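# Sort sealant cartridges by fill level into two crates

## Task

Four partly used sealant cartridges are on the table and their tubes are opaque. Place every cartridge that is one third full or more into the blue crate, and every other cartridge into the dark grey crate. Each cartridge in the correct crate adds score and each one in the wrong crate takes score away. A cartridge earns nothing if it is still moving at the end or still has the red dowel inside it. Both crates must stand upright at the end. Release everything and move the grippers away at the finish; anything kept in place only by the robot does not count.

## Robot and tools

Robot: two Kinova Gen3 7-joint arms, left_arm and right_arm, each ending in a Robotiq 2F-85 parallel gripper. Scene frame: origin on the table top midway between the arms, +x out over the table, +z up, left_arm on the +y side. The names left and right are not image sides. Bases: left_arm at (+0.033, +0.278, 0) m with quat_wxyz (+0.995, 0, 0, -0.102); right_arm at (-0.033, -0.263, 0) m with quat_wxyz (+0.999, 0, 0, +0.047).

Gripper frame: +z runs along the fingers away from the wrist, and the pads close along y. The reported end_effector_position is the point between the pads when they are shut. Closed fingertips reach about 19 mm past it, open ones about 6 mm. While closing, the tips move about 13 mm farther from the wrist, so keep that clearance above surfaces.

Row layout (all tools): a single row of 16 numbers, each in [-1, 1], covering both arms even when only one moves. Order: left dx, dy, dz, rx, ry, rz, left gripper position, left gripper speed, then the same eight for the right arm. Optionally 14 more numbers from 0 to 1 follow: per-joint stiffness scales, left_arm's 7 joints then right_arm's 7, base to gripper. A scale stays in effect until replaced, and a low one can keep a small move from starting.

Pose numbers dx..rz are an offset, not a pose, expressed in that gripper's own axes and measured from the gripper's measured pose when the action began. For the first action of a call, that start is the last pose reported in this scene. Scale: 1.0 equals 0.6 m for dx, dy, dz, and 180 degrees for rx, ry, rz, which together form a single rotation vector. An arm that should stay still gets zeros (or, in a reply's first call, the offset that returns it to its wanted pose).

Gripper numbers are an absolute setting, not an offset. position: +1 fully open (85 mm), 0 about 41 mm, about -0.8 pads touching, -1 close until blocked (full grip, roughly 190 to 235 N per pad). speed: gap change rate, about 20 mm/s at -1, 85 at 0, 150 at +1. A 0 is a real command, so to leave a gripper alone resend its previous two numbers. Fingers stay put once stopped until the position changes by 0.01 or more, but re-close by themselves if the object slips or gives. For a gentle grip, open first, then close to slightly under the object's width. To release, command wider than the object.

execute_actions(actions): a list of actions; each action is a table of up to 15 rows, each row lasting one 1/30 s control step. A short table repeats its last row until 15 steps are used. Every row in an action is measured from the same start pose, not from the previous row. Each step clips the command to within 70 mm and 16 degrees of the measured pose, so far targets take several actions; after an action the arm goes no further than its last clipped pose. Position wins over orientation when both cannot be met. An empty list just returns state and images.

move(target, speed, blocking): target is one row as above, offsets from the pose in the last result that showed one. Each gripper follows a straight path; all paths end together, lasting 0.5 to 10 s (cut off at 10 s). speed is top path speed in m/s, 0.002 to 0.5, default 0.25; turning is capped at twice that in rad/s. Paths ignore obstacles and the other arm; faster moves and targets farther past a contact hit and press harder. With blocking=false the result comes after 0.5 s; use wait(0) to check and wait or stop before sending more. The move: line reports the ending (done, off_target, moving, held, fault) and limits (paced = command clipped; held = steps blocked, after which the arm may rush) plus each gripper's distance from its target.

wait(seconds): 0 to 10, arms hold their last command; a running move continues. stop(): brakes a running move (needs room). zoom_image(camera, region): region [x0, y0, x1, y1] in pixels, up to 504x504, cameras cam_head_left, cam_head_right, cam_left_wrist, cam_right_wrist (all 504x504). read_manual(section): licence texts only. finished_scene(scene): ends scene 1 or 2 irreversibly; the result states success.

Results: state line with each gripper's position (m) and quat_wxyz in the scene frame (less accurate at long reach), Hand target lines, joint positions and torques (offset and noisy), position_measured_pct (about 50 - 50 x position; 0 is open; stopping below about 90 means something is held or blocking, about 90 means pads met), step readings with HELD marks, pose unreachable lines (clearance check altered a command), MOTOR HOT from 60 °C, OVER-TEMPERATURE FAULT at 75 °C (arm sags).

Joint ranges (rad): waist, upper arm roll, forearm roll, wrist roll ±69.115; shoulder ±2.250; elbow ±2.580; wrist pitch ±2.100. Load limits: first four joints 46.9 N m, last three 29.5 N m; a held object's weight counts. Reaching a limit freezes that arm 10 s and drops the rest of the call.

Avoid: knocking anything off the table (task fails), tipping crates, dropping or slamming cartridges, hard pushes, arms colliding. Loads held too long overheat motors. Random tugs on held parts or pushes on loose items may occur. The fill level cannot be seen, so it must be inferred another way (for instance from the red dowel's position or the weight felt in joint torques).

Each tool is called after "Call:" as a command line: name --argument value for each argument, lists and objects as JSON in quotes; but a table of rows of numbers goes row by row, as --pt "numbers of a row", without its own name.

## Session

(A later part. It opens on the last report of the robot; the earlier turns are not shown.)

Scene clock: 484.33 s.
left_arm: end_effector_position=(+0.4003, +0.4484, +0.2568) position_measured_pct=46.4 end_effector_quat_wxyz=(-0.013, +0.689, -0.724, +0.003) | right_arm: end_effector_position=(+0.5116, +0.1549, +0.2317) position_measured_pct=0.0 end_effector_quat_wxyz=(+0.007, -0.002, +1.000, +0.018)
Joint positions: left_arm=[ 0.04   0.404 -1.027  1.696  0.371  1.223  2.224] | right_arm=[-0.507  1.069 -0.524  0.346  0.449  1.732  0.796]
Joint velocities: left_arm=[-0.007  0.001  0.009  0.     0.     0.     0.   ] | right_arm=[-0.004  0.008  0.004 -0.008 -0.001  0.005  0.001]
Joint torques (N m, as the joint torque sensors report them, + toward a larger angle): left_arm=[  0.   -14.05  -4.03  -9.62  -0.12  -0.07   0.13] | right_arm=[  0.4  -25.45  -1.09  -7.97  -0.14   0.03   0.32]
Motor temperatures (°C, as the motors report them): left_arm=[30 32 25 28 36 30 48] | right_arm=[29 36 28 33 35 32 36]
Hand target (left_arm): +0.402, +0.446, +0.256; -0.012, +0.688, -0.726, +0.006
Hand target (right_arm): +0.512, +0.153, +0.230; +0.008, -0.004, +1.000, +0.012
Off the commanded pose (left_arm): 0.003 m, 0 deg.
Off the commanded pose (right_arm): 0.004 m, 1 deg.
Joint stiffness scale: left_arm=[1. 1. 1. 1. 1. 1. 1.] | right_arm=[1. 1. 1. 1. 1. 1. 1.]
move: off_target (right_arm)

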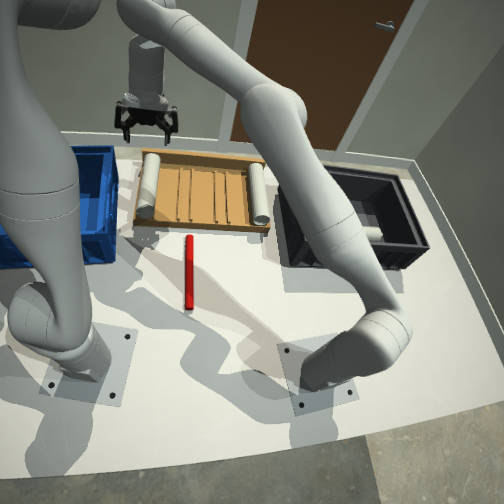

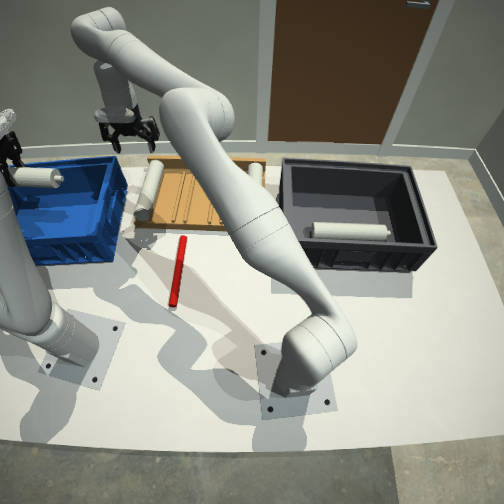

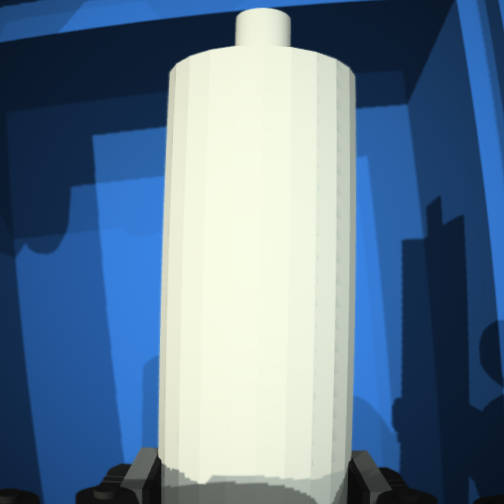

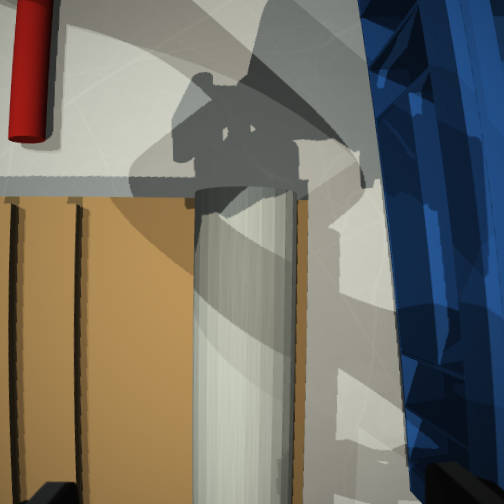

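Call:
move --target '[-0.033,0.042,0.337,0,0,0,-1,0, -0.017,-0.012,0.273,0,0,0,0.45,0]' --speed 0.2

Call:
execute_actions --actions '[[[0,0,0,0,0,0,0.6,0, 0,0,0,0,0,0,-1,0]],[[0,0,0,0,0,0,0.6,0, 0,0,0,0,0,0,-1,0]]]'

Scene clock: 509.07 s.
left_arm: end_effector_position=(+0.3811, +0.4739, +0.0575) position_measured_pct=46.4 end_effector_quat_wxyz=(-0.015, +0.689, -0.725, +0.002) | right_arm: end_effector_position=(+0.5213, +0.1562, +0.0709) position_measured_pct=27.4 end_effector_quat_wxyz=(+0.005, -0.005, +1.000, +0.020)
Joint positions: left_arm=[-0.233  0.702 -0.788  2.01   0.769  0.719  1.792] | right_arm=[-0.436  1.164 -0.505  0.685  0.452  1.33   0.737]
Joint velocities: left_arm=[-0.009  0.002  0.008 -0.     0.    -0.001  0.   ] | right_arm=[ 0.001  0.     0.001 -0.001 -0.     0.002 -0.001]
Joint torques (N m, as the joint torque sensors report them, + toward a larger angle): left_arm=[ -0.17 -16.71  -4.97  -5.03  -0.2    0.01   0.19] | right_arm=[  0.88 -26.14  -2.03  -7.96   0.18   0.07  -0.04]
Motor temperatures (°C, as the motors report them): left_arm=[30 32 25 28 36 30 48] | right_arm=[29 37 28 33 35 32 36]
Hand target (left_arm): +0.381, +0.473, +0.055; -0.014, +0.690, -0.724, +0.002
Hand target (right_arm): +0.524, +0.153, +0.068; +0.007, -0.002, +1.000, +0.018
Off the commanded pose (left_arm): 0.003 m, 0 deg.
Off the commanded pose (right_arm): 0.005 m, 0 deg.
Joint stiffness scale: left_arm=[1. 1. 1. 1. 1. 1. 1.] | right_arm=[1. 1. 1. 1. 1. 1. 1.]
move: off_target (right_arm)

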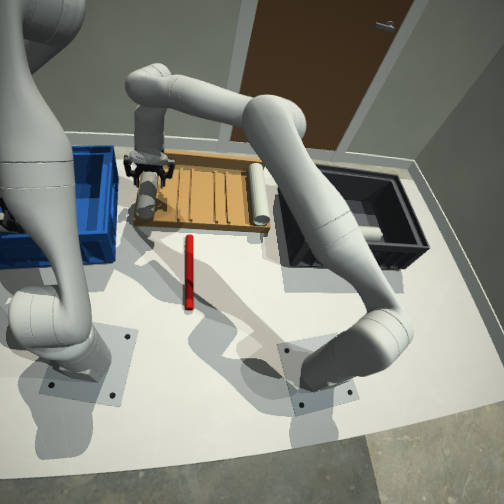

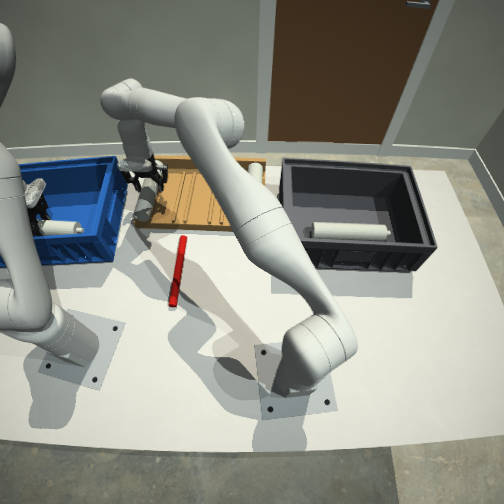

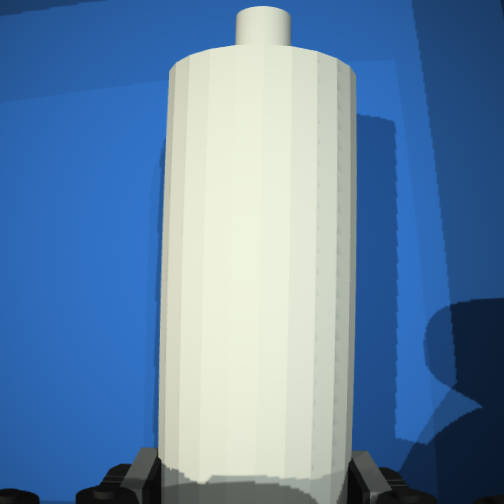

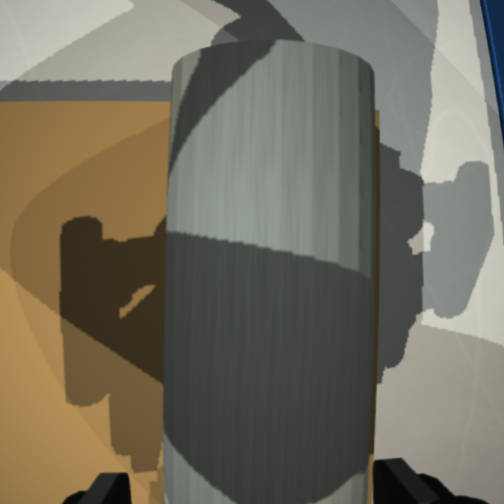

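Scene clock: 510.07 s.
left_arm: end_effector_position=(+0.3811, +0.4739, +0.0575) position_measured_pct=19.8 end_effector_quat_wxyz=(-0.015, +0.689, -0.725, +0.002) | right_arm: end_effector_position=(+0.5214, +0.1564, +0.0716) position_measured_pct=46.8 end_effector_quat_wxyz=(+0.006, -0.005, +1.000, +0.020)
Joint positions: left_arm=[-0.233  0.702 -0.788  2.01   0.769  0.719  1.792] | right_arm=[-0.436  1.163 -0.505  0.685  0.452  1.33   0.737]
Joint velocities: left_arm=[-0.    -0.001  0.     0.     0.     0.     0.   ] | right_arm=[-0.001  0.    -0.     0.     0.001 -0.002  0.001]
Joint torques (N m, as the joint torque sensors report them, + toward a larger angle): left_arm=[ -0.28 -15.95  -4.22  -4.77   0.06   0.05   0.18] | right_arm=[  1.41 -24.04  -1.    -8.09   0.69  -0.82   0.25]
Motor temperatures (°C, as the motors report them): left_arm=[30 32 25 28 36 30 48] | right_arm=[29 37 28 33 35 32 36]
Hand target (left_arm): +0.381, +0.474, +0.058; -0.015, +0.689, -0.725, +0.002
Hand target (right_arm): +0.521, +0.156, +0.072; +0.006, -0.005, +1.000, +0.020
Off the commanded pose (left_arm): 0.000 m, 0 deg.
Off the commanded pose (right_arm): 0.000 m, 0 deg.
Joint stiffness scale: left_arm=[1. 1. 1. 1. 1. 1. 1.] | right_arm=[1. 1. 1. 1. 1. 1. 1.]
Step readings (end_effector_position; steps 1 to 15: 1st action; 16 to 30: 2nd action):
0: left_arm (+0.3811, +0.4739, +0.0575) | right_arm (+0.5213, +0.1562, +0.0709)
1: left_arm (+0.3811, +0.4739, +0.0575) | right_arm (+0.5213, +0.1562, +0.0709)
2: left_arm (+0.3811, +0.4739, +0.0575) | right_arm (+0.5213, +0.1562, +0.0709)
4: left_arm (+0.3811, +0.4739, +0.0575) | right_arm (+0.5213, +0.1562, +0.0709)
8: left_arm (+0.3811, +0.4739, +0.0575) | right_arm (+0.5213, +0.1564, +0.0711)
15: left_arm (+0.3811, +0.4739, +0.0575) | right_arm (+0.5214, +0.1564, +0.0716)
16: left_arm (+0.3811, +0.4739, +0.0575) | right_arm (+0.5214, +0.1564, +0.0716)
17: left_arm (+0.3811, +0.4739, +0.0575) | right_arm (+0.5214, +0.1564, +0.0716)
19: left_arm (+0.3811, +0.4739, +0.0575) | right_arm (+0.5214, +0.1564, +0.0716)
23: left_arm (+0.3811, +0.4739, +0.0575) | right_arm (+0.5214, +0.1564, +0.0716)
30: end_effector_position above

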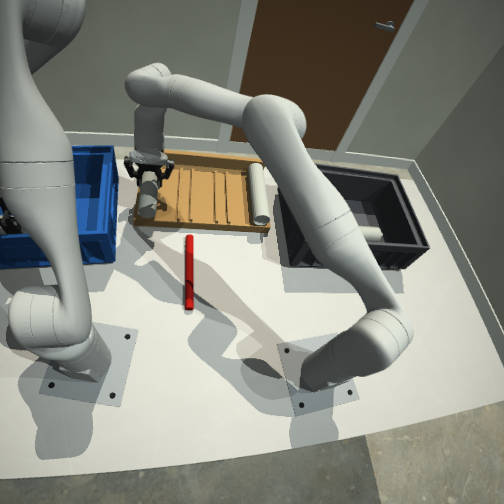

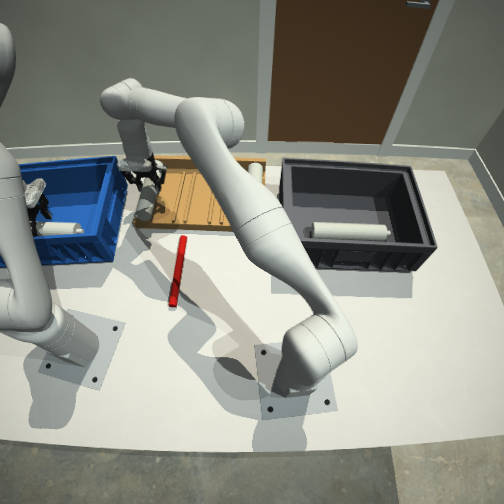

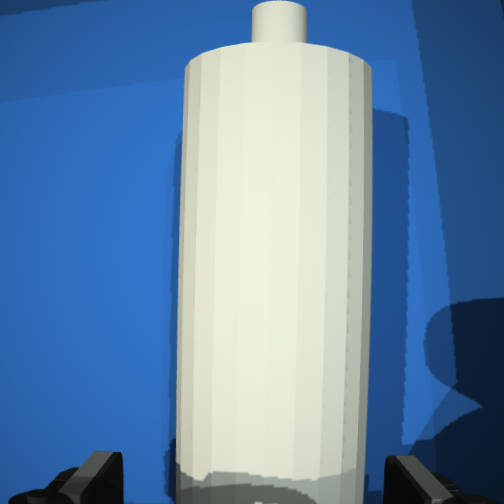

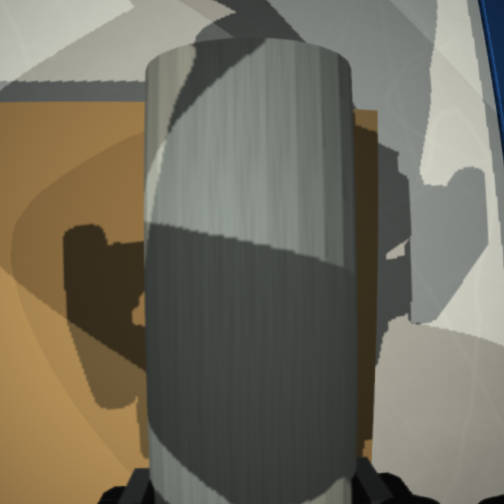

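Call:
move --target '[0,0,-0.32,0,0,0,1,0, 0,0,-0.30,0,0,0,-1,0]' --speed 0.25

Call:
move --target '[1.0,-0.207,0.05,0,0,-0.5,1,0, 0.108,-1.0,0,0,0,0.5,-1,0]' --speed 0.3

Scene clock: 520.23 s.
left_arm: end_effector_position=(+0.3786, +0.4684, +0.2465) position_measured_pct=0.0 end_effector_quat_wxyz=(-0.013, +0.688, -0.726, +0.005) | right_arm: end_effector_position=(+0.5195, +0.1506, +0.2543) position_measured_pct=46.8 end_effector_quat_wxyz=(+0.006, -0.003, +1.000, +0.026)
Joint positions: left_arm=[-0.011  0.393 -1.04   1.75   0.376  1.183  2.137] | right_arm=[-0.536  1.117 -0.503  0.141  0.442  1.856  0.865]
Joint velocities: left_arm=[ 0.005 -0.001 -0.003 -0.    -0.     0.001  0.   ] | right_arm=[-0.015  0.025  0.012 -0.049  0.001  0.025  0.012]
Joint torques (N m, as the joint torque sensors report them, + toward a larger angle): left_arm=[  0.08 -12.5   -3.75  -8.43  -0.11  -0.03   0.13] | right_arm=[  0.49 -27.51   0.44  -9.06   0.04   0.1    0.45]
Motor temperatures (°C, as the motors report them): left_arm=[30 32 25 28 36 30 48] | right_arm=[29 37 28 33 35 32 36]
Hand target (left_arm): +0.377, +0.470, +0.249; -0.014, +0.689, -0.725, +0.003
Hand target (right_arm): +0.519, +0.149, +0.252; +0.006, -0.005, +1.000, +0.021
Off the commanded pose (left_arm): 0.004 m, 0 deg.
Off the commanded pose (right_arm): 0.003 m, 1 deg.
Joint stiffness scale: left_arm=[1. 1. 1. 1. 1. 1. 1.] | right_arm=[1. 1. 1. 1. 1. 1. 1.]
move: off_target (left_arm)

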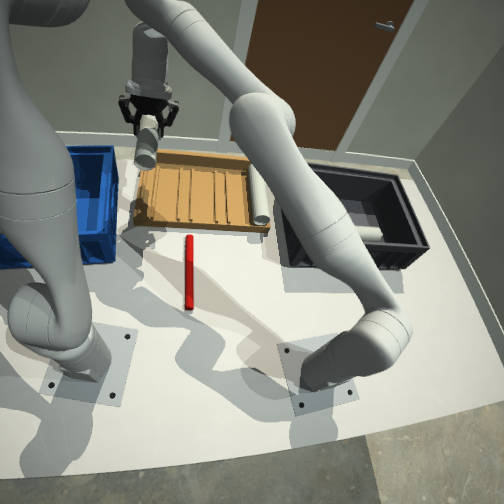

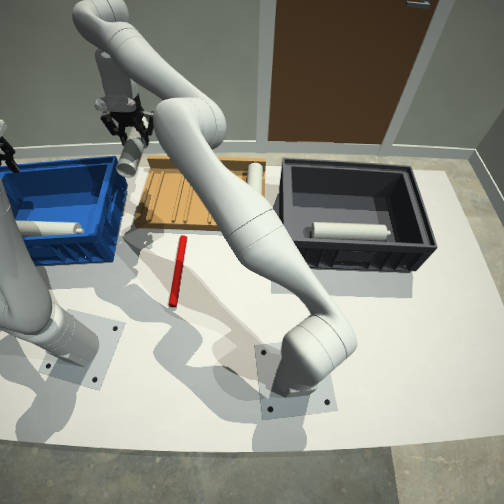

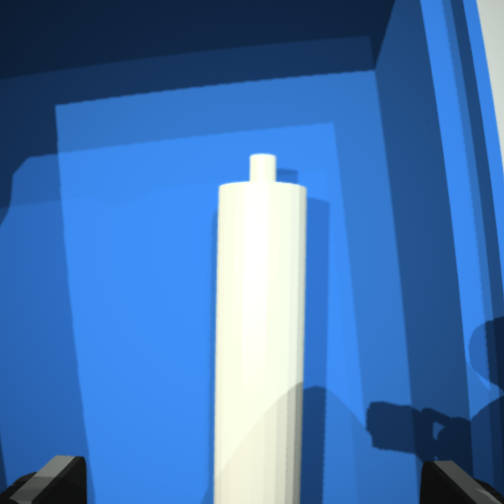

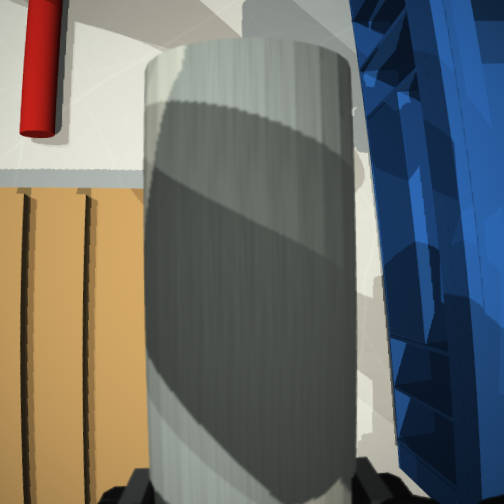

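Scene clock: 523.50 s.
left_arm: end_effector_position=(+0.4712, -0.1342, +0.2129) position_measured_pct=0.0 end_effector_quat_wxyz=(-0.007, +0.999, -0.029, +0.015) | right_arm: end_effector_position=(+0.4602, -0.4504, +0.2241) position_measured_pct=46.8 end_effector_quat_wxyz=(-0.008, +0.701, +0.713, +0.020)
Joint positions: left_arm=[ 0.909  0.904 -0.972  1.003  0.683  1.505  4.997] | right_arm=[ 0.545  0.584 -0.192  1.319  0.066  1.244  0.286]
Joint velocities: left_arm=[-0.004  0.006  0.001 -0.003  0.     0.001  0.   ] | right_arm=[ 0.003  0.001 -0.    -0.     0.    -0.001 -0.002]
Joint torques (N m, as the joint torque sensors report them, + toward a larger angle): left_arm=[ -0.01 -23.68  -5.39  -7.3   -0.27  -0.23   0.1 ] | right_arm=[  0.16 -19.33  -0.27  -8.67  -0.09   0.07   0.41]
Motor temperatures (°C, as the motors report them): left_arm=[30 32 25 28 36 30 48] | right_arm=[29 37 28 33 35 32 36]
Hand target (left_arm): +0.470, -0.136, +0.211; -0.006, +1.000, -0.027, +0.011
Hand target (right_arm): +0.459, -0.450, +0.223; -0.013, +0.705, +0.709, +0.021
Off the commanded pose (left_arm): 0.003 m, 0 deg.
Off the commanded pose (right_arm): 0.003 m, 1 deg.
Joint stiffness scale: left_arm=[1. 1. 1. 1. 1. 1. 1.] | right_arm=[1. 1. 1. 1. 1. 1. 1.]
move: done

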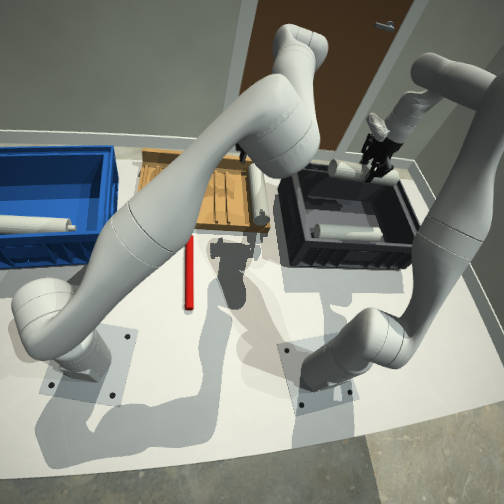

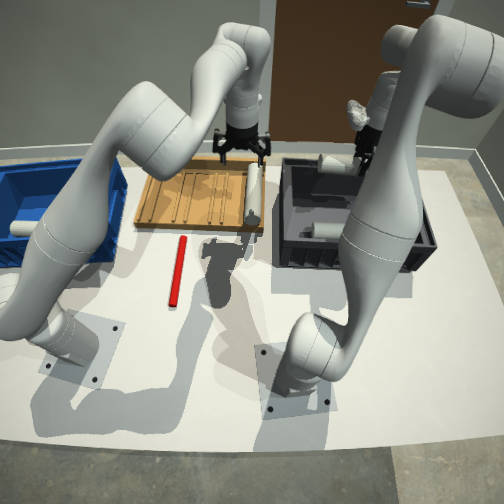

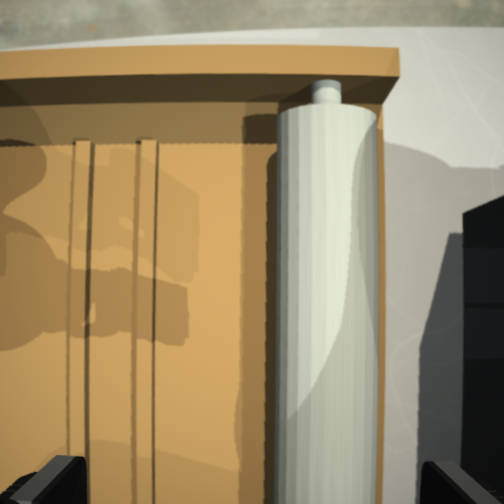

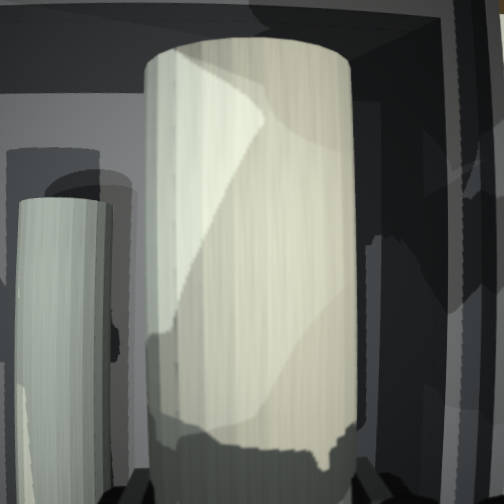

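Call:
move --target '[0.043,0.053,0.235,-0.083,0,0,0.45,0, 0,0,0.283,0,0,0,-1,0]' --speed 0.2

Call:
execute_actions --actions '[[[0,0,0,0,0,0,-1,0, 0,0,0,0,0,0,0.6,0]],[[0,0,0,0,0,0,-1,0, 0,0,0,0,0,0,0.6,0]]]'

Scene clock: 547.97 s.
left_arm: end_effector_position=(+0.5004, -0.1643, +0.0757) position_measured_pct=27.4 end_effector_quat_wxyz=(+0.120, +0.992, -0.031, +0.013) | right_arm: end_effector_position=(+0.4637, -0.4422, +0.0574) position_measured_pct=46.8 end_effector_quat_wxyz=(-0.009, +0.701, +0.713, +0.023)
Joint positions: left_arm=[ 0.803  1.012 -0.801  1.245  0.981  1.122  4.719] | right_arm=[ 0.521  0.789 -0.168  1.534  0.096  0.824  0.26 ]
Joint velocities: left_arm=[-0.006  0.002  0.006 -0.    -0.    -0.003 -0.   ] | right_arm=[-0.003  0.002  0.004  0.001 -0.001 -0.002  0.   ]
Joint torques (N m, as the joint torque sensors report them, + toward a larger angle): left_arm=[  0.24 -24.37  -5.54  -6.54   0.37  -0.1   -0.02] | right_arm=[  0.9  -19.41  -1.36  -6.29   0.13   0.14   0.44]
Motor temperatures (°C, as the motors report them): left_arm=[30 32 25 28 36 30 48] | right_arm=[29 37 28 33 35 32 36]
Hand target (left_arm): +0.500, -0.165, +0.072; +0.122, +0.992, -0.030, +0.012
Hand target (right_arm): +0.463, -0.444, +0.054; -0.008, +0.701, +0.713, +0.020
Off the commanded pose (left_arm): 0.004 m, 0 deg.
Off the commanded pose (right_arm): 0.003 m, 0 deg.
Joint stiffness scale: left_arm=[1. 1. 1. 1. 1. 1. 1.] | right_arm=[1. 1. 1. 1. 1. 1. 1.]
move: off_target (left_arm)

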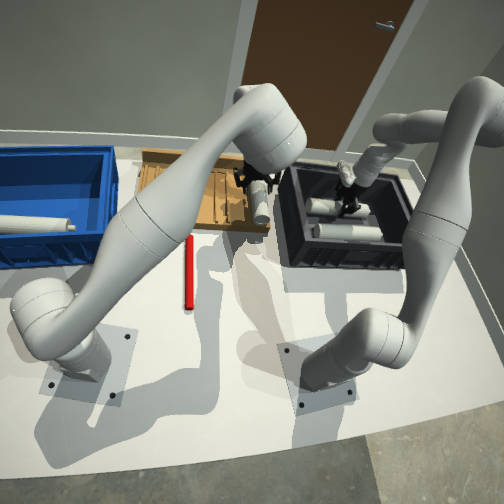

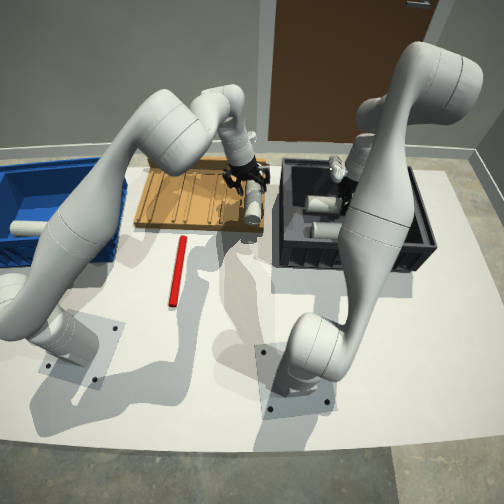

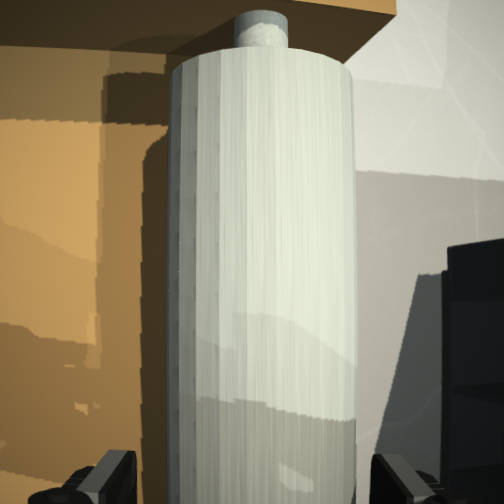

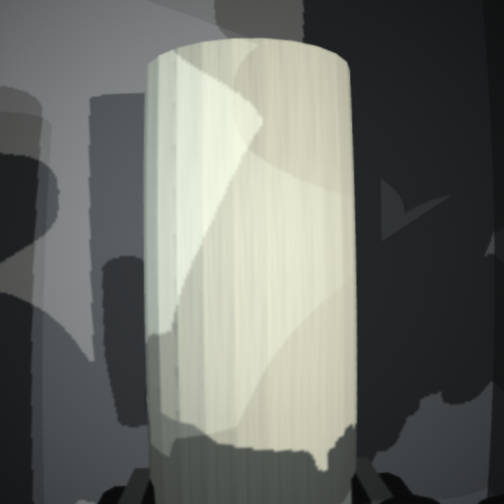

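Scene clock: 548.97 s.
left_arm: end_effector_position=(+0.5003, -0.1650, +0.0769) position_measured_pct=48.4 end_effector_quat_wxyz=(+0.121, +0.992, -0.032, +0.014) | right_arm: end_effector_position=(+0.4637, -0.4421, +0.0574) position_measured_pct=19.8 end_effector_quat_wxyz=(-0.009, +0.701, +0.713, +0.023)
Joint positions: left_arm=[ 0.803  1.01  -0.801  1.244  0.981  1.122  4.719] | right_arm=[ 0.521  0.789 -0.168  1.534  0.096  0.824  0.26 ]
Joint velocities: left_arm=[ 0.    -0.002 -0.001 -0.     0.     0.001 -0.   ] | right_arm=[-0.     0.     0.    -0.001 -0.    -0.002  0.001]
Joint torques (N m, as the joint torque sensors report them, + toward a larger angle): left_arm=[ -2.07 -21.64  -6.31  -5.98  -0.4   -1.25  -0.29] | right_arm=[  0.1  -20.42  -0.56  -6.34   0.15  -0.24   0.01]
Motor temperatures (°C, as the motors report them): left_arm=[30 32 25 28 36 30 48] | right_arm=[29 37 28 33 35 32 36]
Hand target (left_arm): +0.500, -0.165, +0.077; +0.120, +0.992, -0.032, +0.014
Hand target (right_arm): +0.464, -0.442, +0.057; -0.009, +0.701, +0.713, +0.023
Off the commanded pose (left_arm): 0.000 m, 0 deg.
Off the commanded pose (right_arm): 0.000 m, 0 deg.
Joint stiffness scale: left_arm=[1. 1. 1. 1. 1. 1. 1.] | right_arm=[1. 1. 1. 1. 1. 1. 1.]
Step readings (end_effector_position; steps 1 to 15: 1st action; 16 to 30: 2nd action):
0: left_arm (+0.5004, -0.1643, +0.0757) | right_arm (+0.4637, -0.4422, +0.0574)
1: left_arm (+0.5004, -0.1643, +0.0757) | right_arm (+0.4637, -0.4421, +0.0574)
2: left_arm (+0.5004, -0.1643, +0.0757) | right_arm (+0.4637, -0.4421, +0.0574)
4: left_arm (+0.5004, -0.1643, +0.0757) | right_arm (+0.4637, -0.4421, +0.0574)
8: left_arm (+0.5003, -0.1648, +0.0762) | right_arm (+0.4637, -0.4421, +0.0574)
15: left_arm (+0.5003, -0.1650, +0.0768) | right_arm (+0.4637, -0.4421, +0.0574)
16: left_arm (+0.5003, -0.1650, +0.0769) | right_arm (+0.4637, -0.4421, +0.0574)
17: left_arm (+0.5003, -0.1650, +0.0769) | right_arm (+0.4637, -0.4421, +0.0574)
19: left_arm (+0.5003, -0.1650, +0.0769) | right_arm (+0.4637, -0.4421, +0.0574)
23: left_arm (+0.5003, -0.1650, +0.0769) | right_arm (+0.4637, -0.4421, +0.0574)
30: end_effector_position above

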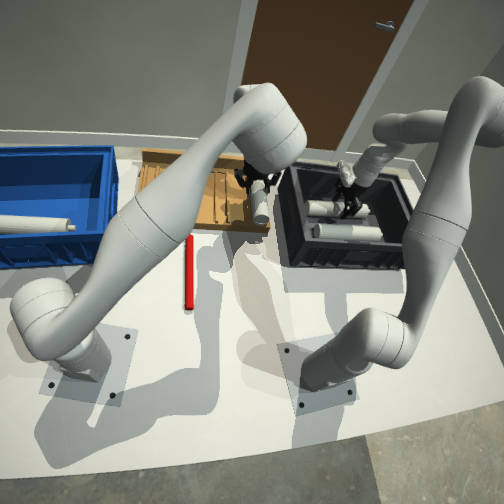

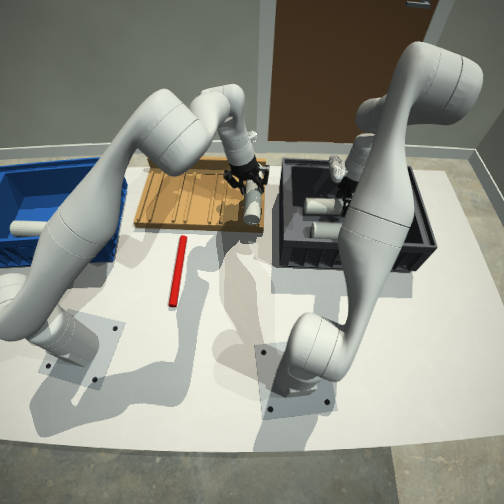

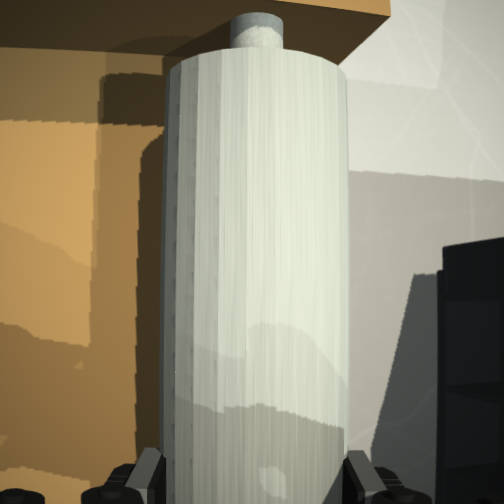

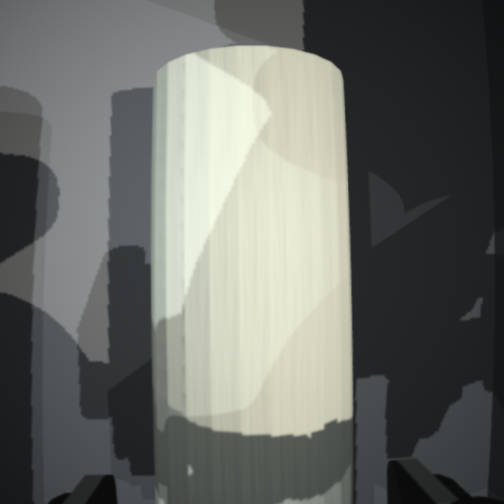

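Call:
move --target '[0,0,0,0,0,0,0.45,0, 0,0,-0.1,0,0,0,0.6,0]' --speed 0.15

Call:
move --target '[0,0,0.02,0,0,0,0.45,0, 0,0,-0.25,0,0,0,1,0]' --speed 0.15

Call:
execute_actions --actions '[[[0,0,0,0,0,0,-1,0, 0,0,0,0,0,0,1,0]],[[0,0,0,0,0,0,-1,0, 0,0,0,0,0,0,1,0]]]'

Scene clock: 557.70 s.
left_arm: end_effector_position=(+0.5003, -0.1651, +0.0769) position_measured_pct=27.4 end_effector_quat_wxyz=(+0.121, +0.992, -0.032, +0.014) | right_arm: end_effector_position=(+0.4617, -0.4466, +0.1145) position_measured_pct=19.8 end_effector_quat_wxyz=(-0.008, +0.701, +0.713, +0.019)
Joint positions: left_arm=[ 0.803  1.01  -0.801  1.244  0.981  1.122  4.719] | right_arm=[ 0.532  0.703 -0.18   1.485  0.09   0.96   0.266]
Joint velocities: left_arm=[ 0.     0.002  0.002  0.     0.    -0.001 -0.   ] | right_arm=[ 0.002 -0.003 -0.004 -0.     0.    -0.    -0.   ]
Joint torques (N m, as the joint torque sensors report them, + toward a larger angle): left_arm=[ -0.02 -24.68  -5.65  -6.89   0.47   0.03   0.09] | right_arm=[  0.55 -19.74  -1.07  -6.85   0.02   0.28   0.2 ]
Motor temperatures (°C, as the motors report them): left_arm=[30 32 25 28 36 30 48] | right_arm=[29 37 28 33 35 32 36]
Hand target (left_arm): +0.500, -0.165, +0.077; +0.121, +0.992, -0.032, +0.014
Hand target (right_arm): +0.463, -0.445, +0.117; -0.009, +0.701, +0.713, +0.023
Off the commanded pose (left_arm): 0.000 m, 0 deg.
Off the commanded pose (right_arm): 0.003 m, 0 deg.
Joint stiffness scale: left_arm=[1. 1. 1. 1. 1. 1. 1.] | right_arm=[1. 1. 1. 1. 1. 1. 1.]
move: done

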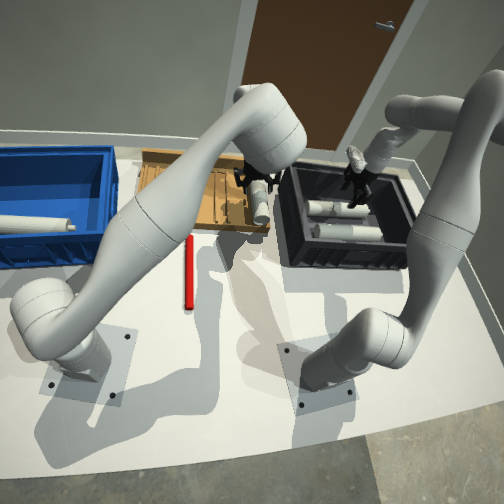

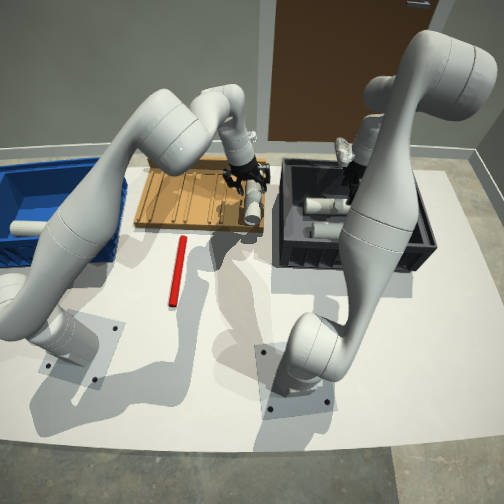

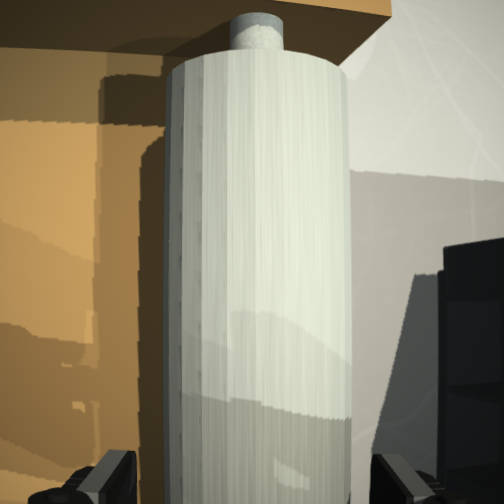

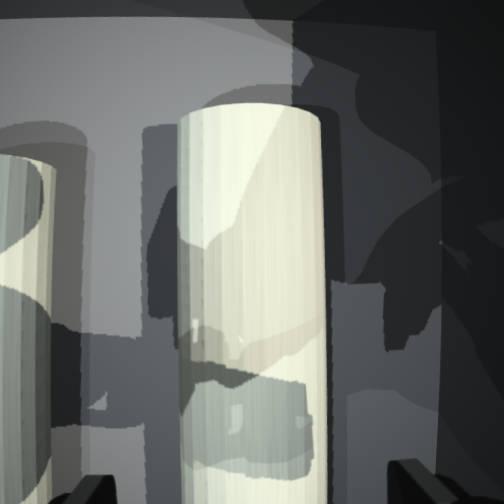

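Scene clock: 559.13 s.
left_arm: end_effector_position=(+0.5004, -0.1656, +0.0674) position_measured_pct=27.4 end_effector_quat_wxyz=(+0.117, +0.992, -0.032, +0.014) | right_arm: end_effector_position=(+0.4592, -0.4551, +0.2616) position_measured_pct=0.0 end_effector_quat_wxyz=(-0.006, +0.703, +0.711, +0.015)
Joint positions: left_arm=[ 0.803  1.024 -0.793  1.244  0.982  1.108  4.719] | right_arm=[ 0.542  0.56  -0.186  1.236  0.067  1.351  0.288]
Joint velocities: left_arm=[-0.001 -0.001  0.003 -0.     0.    -0.002 -0.   ] | right_arm=[-0.    -0.001  0.    -0.002  0.001  0.004  0.   ]
Joint torques (N m, as the joint torque sensors report them, + toward a larger angle): left_arm=[ -0.25 -24.55  -5.4   -6.73   0.48  -0.08   0.18] | right_arm=[  0.47 -19.26  -0.61  -8.35   0.16   0.28   0.27]
Motor temperatures (°C, as the motors report them): left_arm=[30 32 25 28 36 30 48] | right_arm=[29 37 28 33 35 32 36]
Hand target (left_arm): +0.501, -0.168, +0.065; +0.120, +0.992, -0.032, +0.014
Hand target (right_arm): +0.460, -0.452, +0.264; -0.008, +0.701, +0.713, +0.020
Off the commanded pose (left_arm): 0.003 m, 0 deg.
Off the commanded pose (right_arm): 0.004 m, 1 deg.
Joint stiffness scale: left_arm=[1. 1. 1. 1. 1. 1. 1.] | right_arm=[1. 1. 1. 1. 1. 1. 1.]
move: off_target (right_arm)

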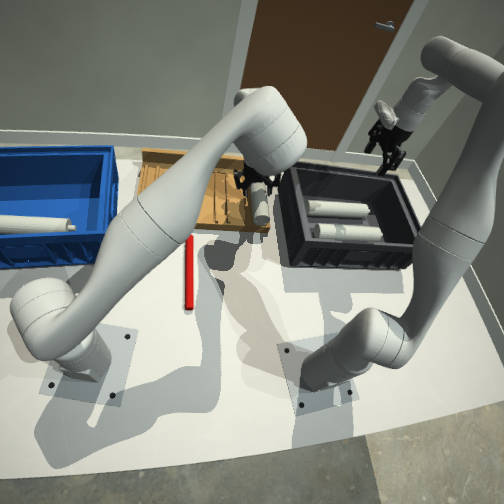

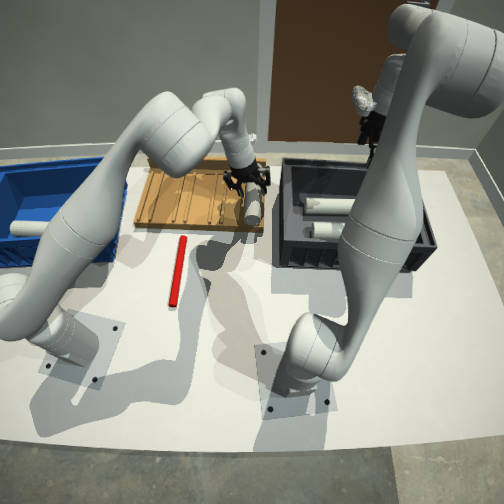

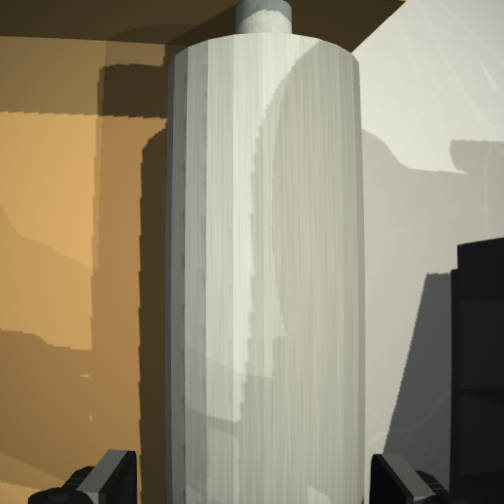

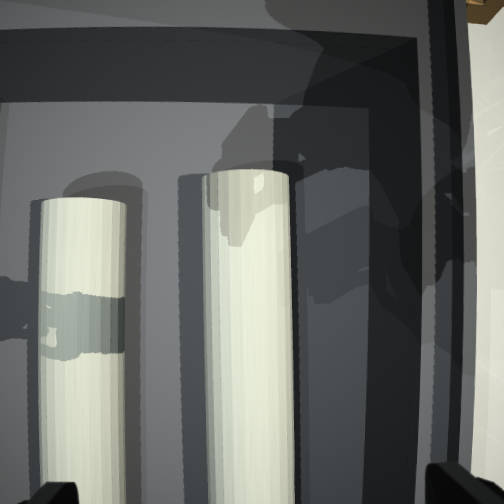

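Scene clock: 560.13 s.
left_arm: end_effector_position=(+0.5003, -0.1677, +0.0694) position_measured_pct=47.2 end_effector_quat_wxyz=(+0.119, +0.992, -0.032, +0.015) | right_arm: end_effector_position=(+0.4592, -0.4551, +0.2616) position_measured_pct=0.0 end_effector_quat_wxyz=(-0.006, +0.703, +0.711, +0.015)
Joint positions: left_arm=[ 0.804  1.021 -0.793  1.243  0.984  1.108  4.719] | right_arm=[ 0.542  0.56  -0.186  1.236  0.067  1.351  0.288]
Joint velocities: left_arm=[-0.     0.001 -0.     0.    -0.    -0.001 -0.   ] | right_arm=[ 0.    -0.001  0.    -0.     0.001 -0.001  0.   ]
Joint torques (N m, as the joint torque sensors report them, + toward a larger angle): left_arm=[ -1.52 -22.08  -5.67  -6.06  -0.16  -0.78   0.1 ] | right_arm=[  0.1  -18.77  -0.62  -8.69   0.3    0.34   0.25]
Motor temperatures (°C, as the motors report them): left_arm=[30 32 25 28 36 30 48] | right_arm=[29 37 28 33 35 32 36]
Hand target (left_arm): +0.500, -0.168, +0.069; +0.119, +0.992, -0.032, +0.015
Hand target (right_arm): +0.459, -0.455, +0.262; -0.006, +0.703, +0.711, +0.015
Off the commanded pose (left_arm): 0.000 m, 0 deg.
Off the commanded pose (right_arm): 0.000 m, 0 deg.
Joint stiffness scale: left_arm=[1. 1. 1. 1. 1. 1. 1.] | right_arm=[1. 1. 1. 1. 1. 1. 1.]
Step readings (end_effector_position; steps 1 to 15: 1st action; 16 to 30: 2nd action):
0: left_arm (+0.5004, -0.1656, +0.0674) | right_arm (+0.4592, -0.4551, +0.2616)
1: left_arm (+0.5004, -0.1656, +0.0674) | right_arm (+0.4592, -0.4551, +0.2616)
2: left_arm (+0.5004, -0.1656, +0.0674) | right_arm (+0.4592, -0.4551, +0.2616)
4: left_arm (+0.5004, -0.1656, +0.0674) | right_arm (+0.4592, -0.4551, +0.2616)
8: left_arm (+0.5002, -0.1675, +0.0688) | right_arm (+0.4592, -0.4551, +0.2616)
15: left_arm (+0.5003, -0.1676, +0.0692) | right_arm (+0.4592, -0.4551, +0.2616)
16: left_arm (+0.5003, -0.1677, +0.0693) | right_arm (+0.4592, -0.4551, +0.2616)
17: left_arm (+0.5003, -0.1677, +0.0694) | right_arm (+0.4592, -0.4551, +0.2616)
19: left_arm (+0.5003, -0.1677, +0.0694) | right_arm (+0.4592, -0.4551, +0.2616)
23: left_arm (+0.5003, -0.1677, +0.0694) | right_arm (+0.4592, -0.4551, +0.2616)
30: end_effector_position above

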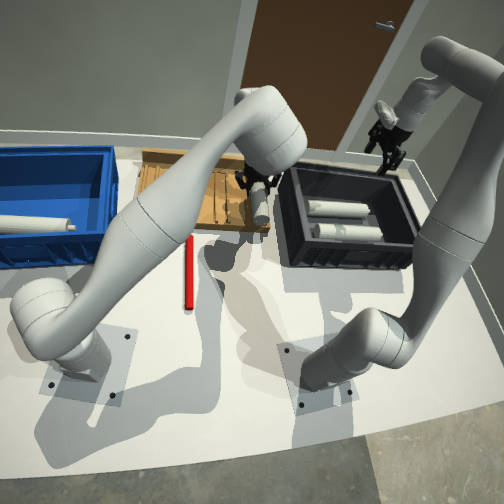

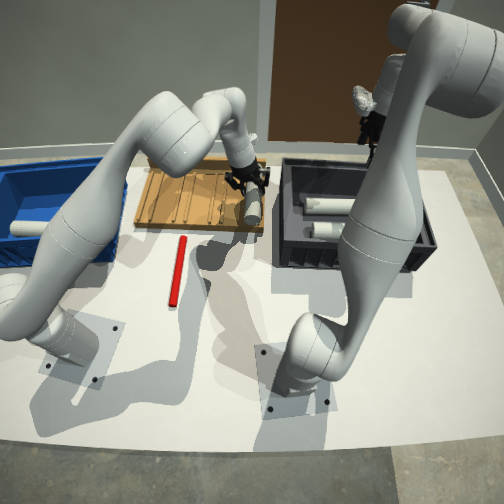

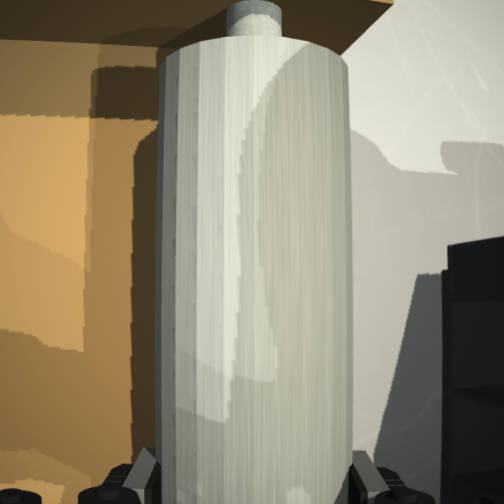

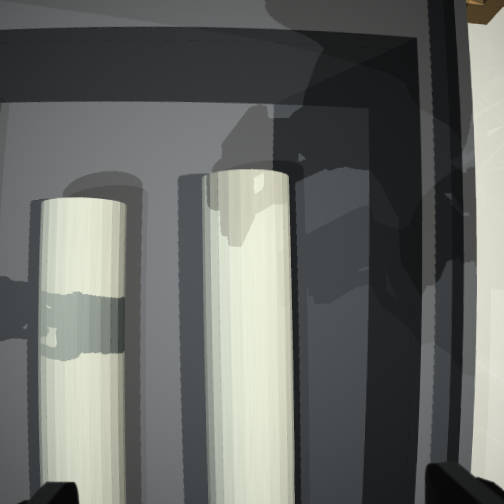

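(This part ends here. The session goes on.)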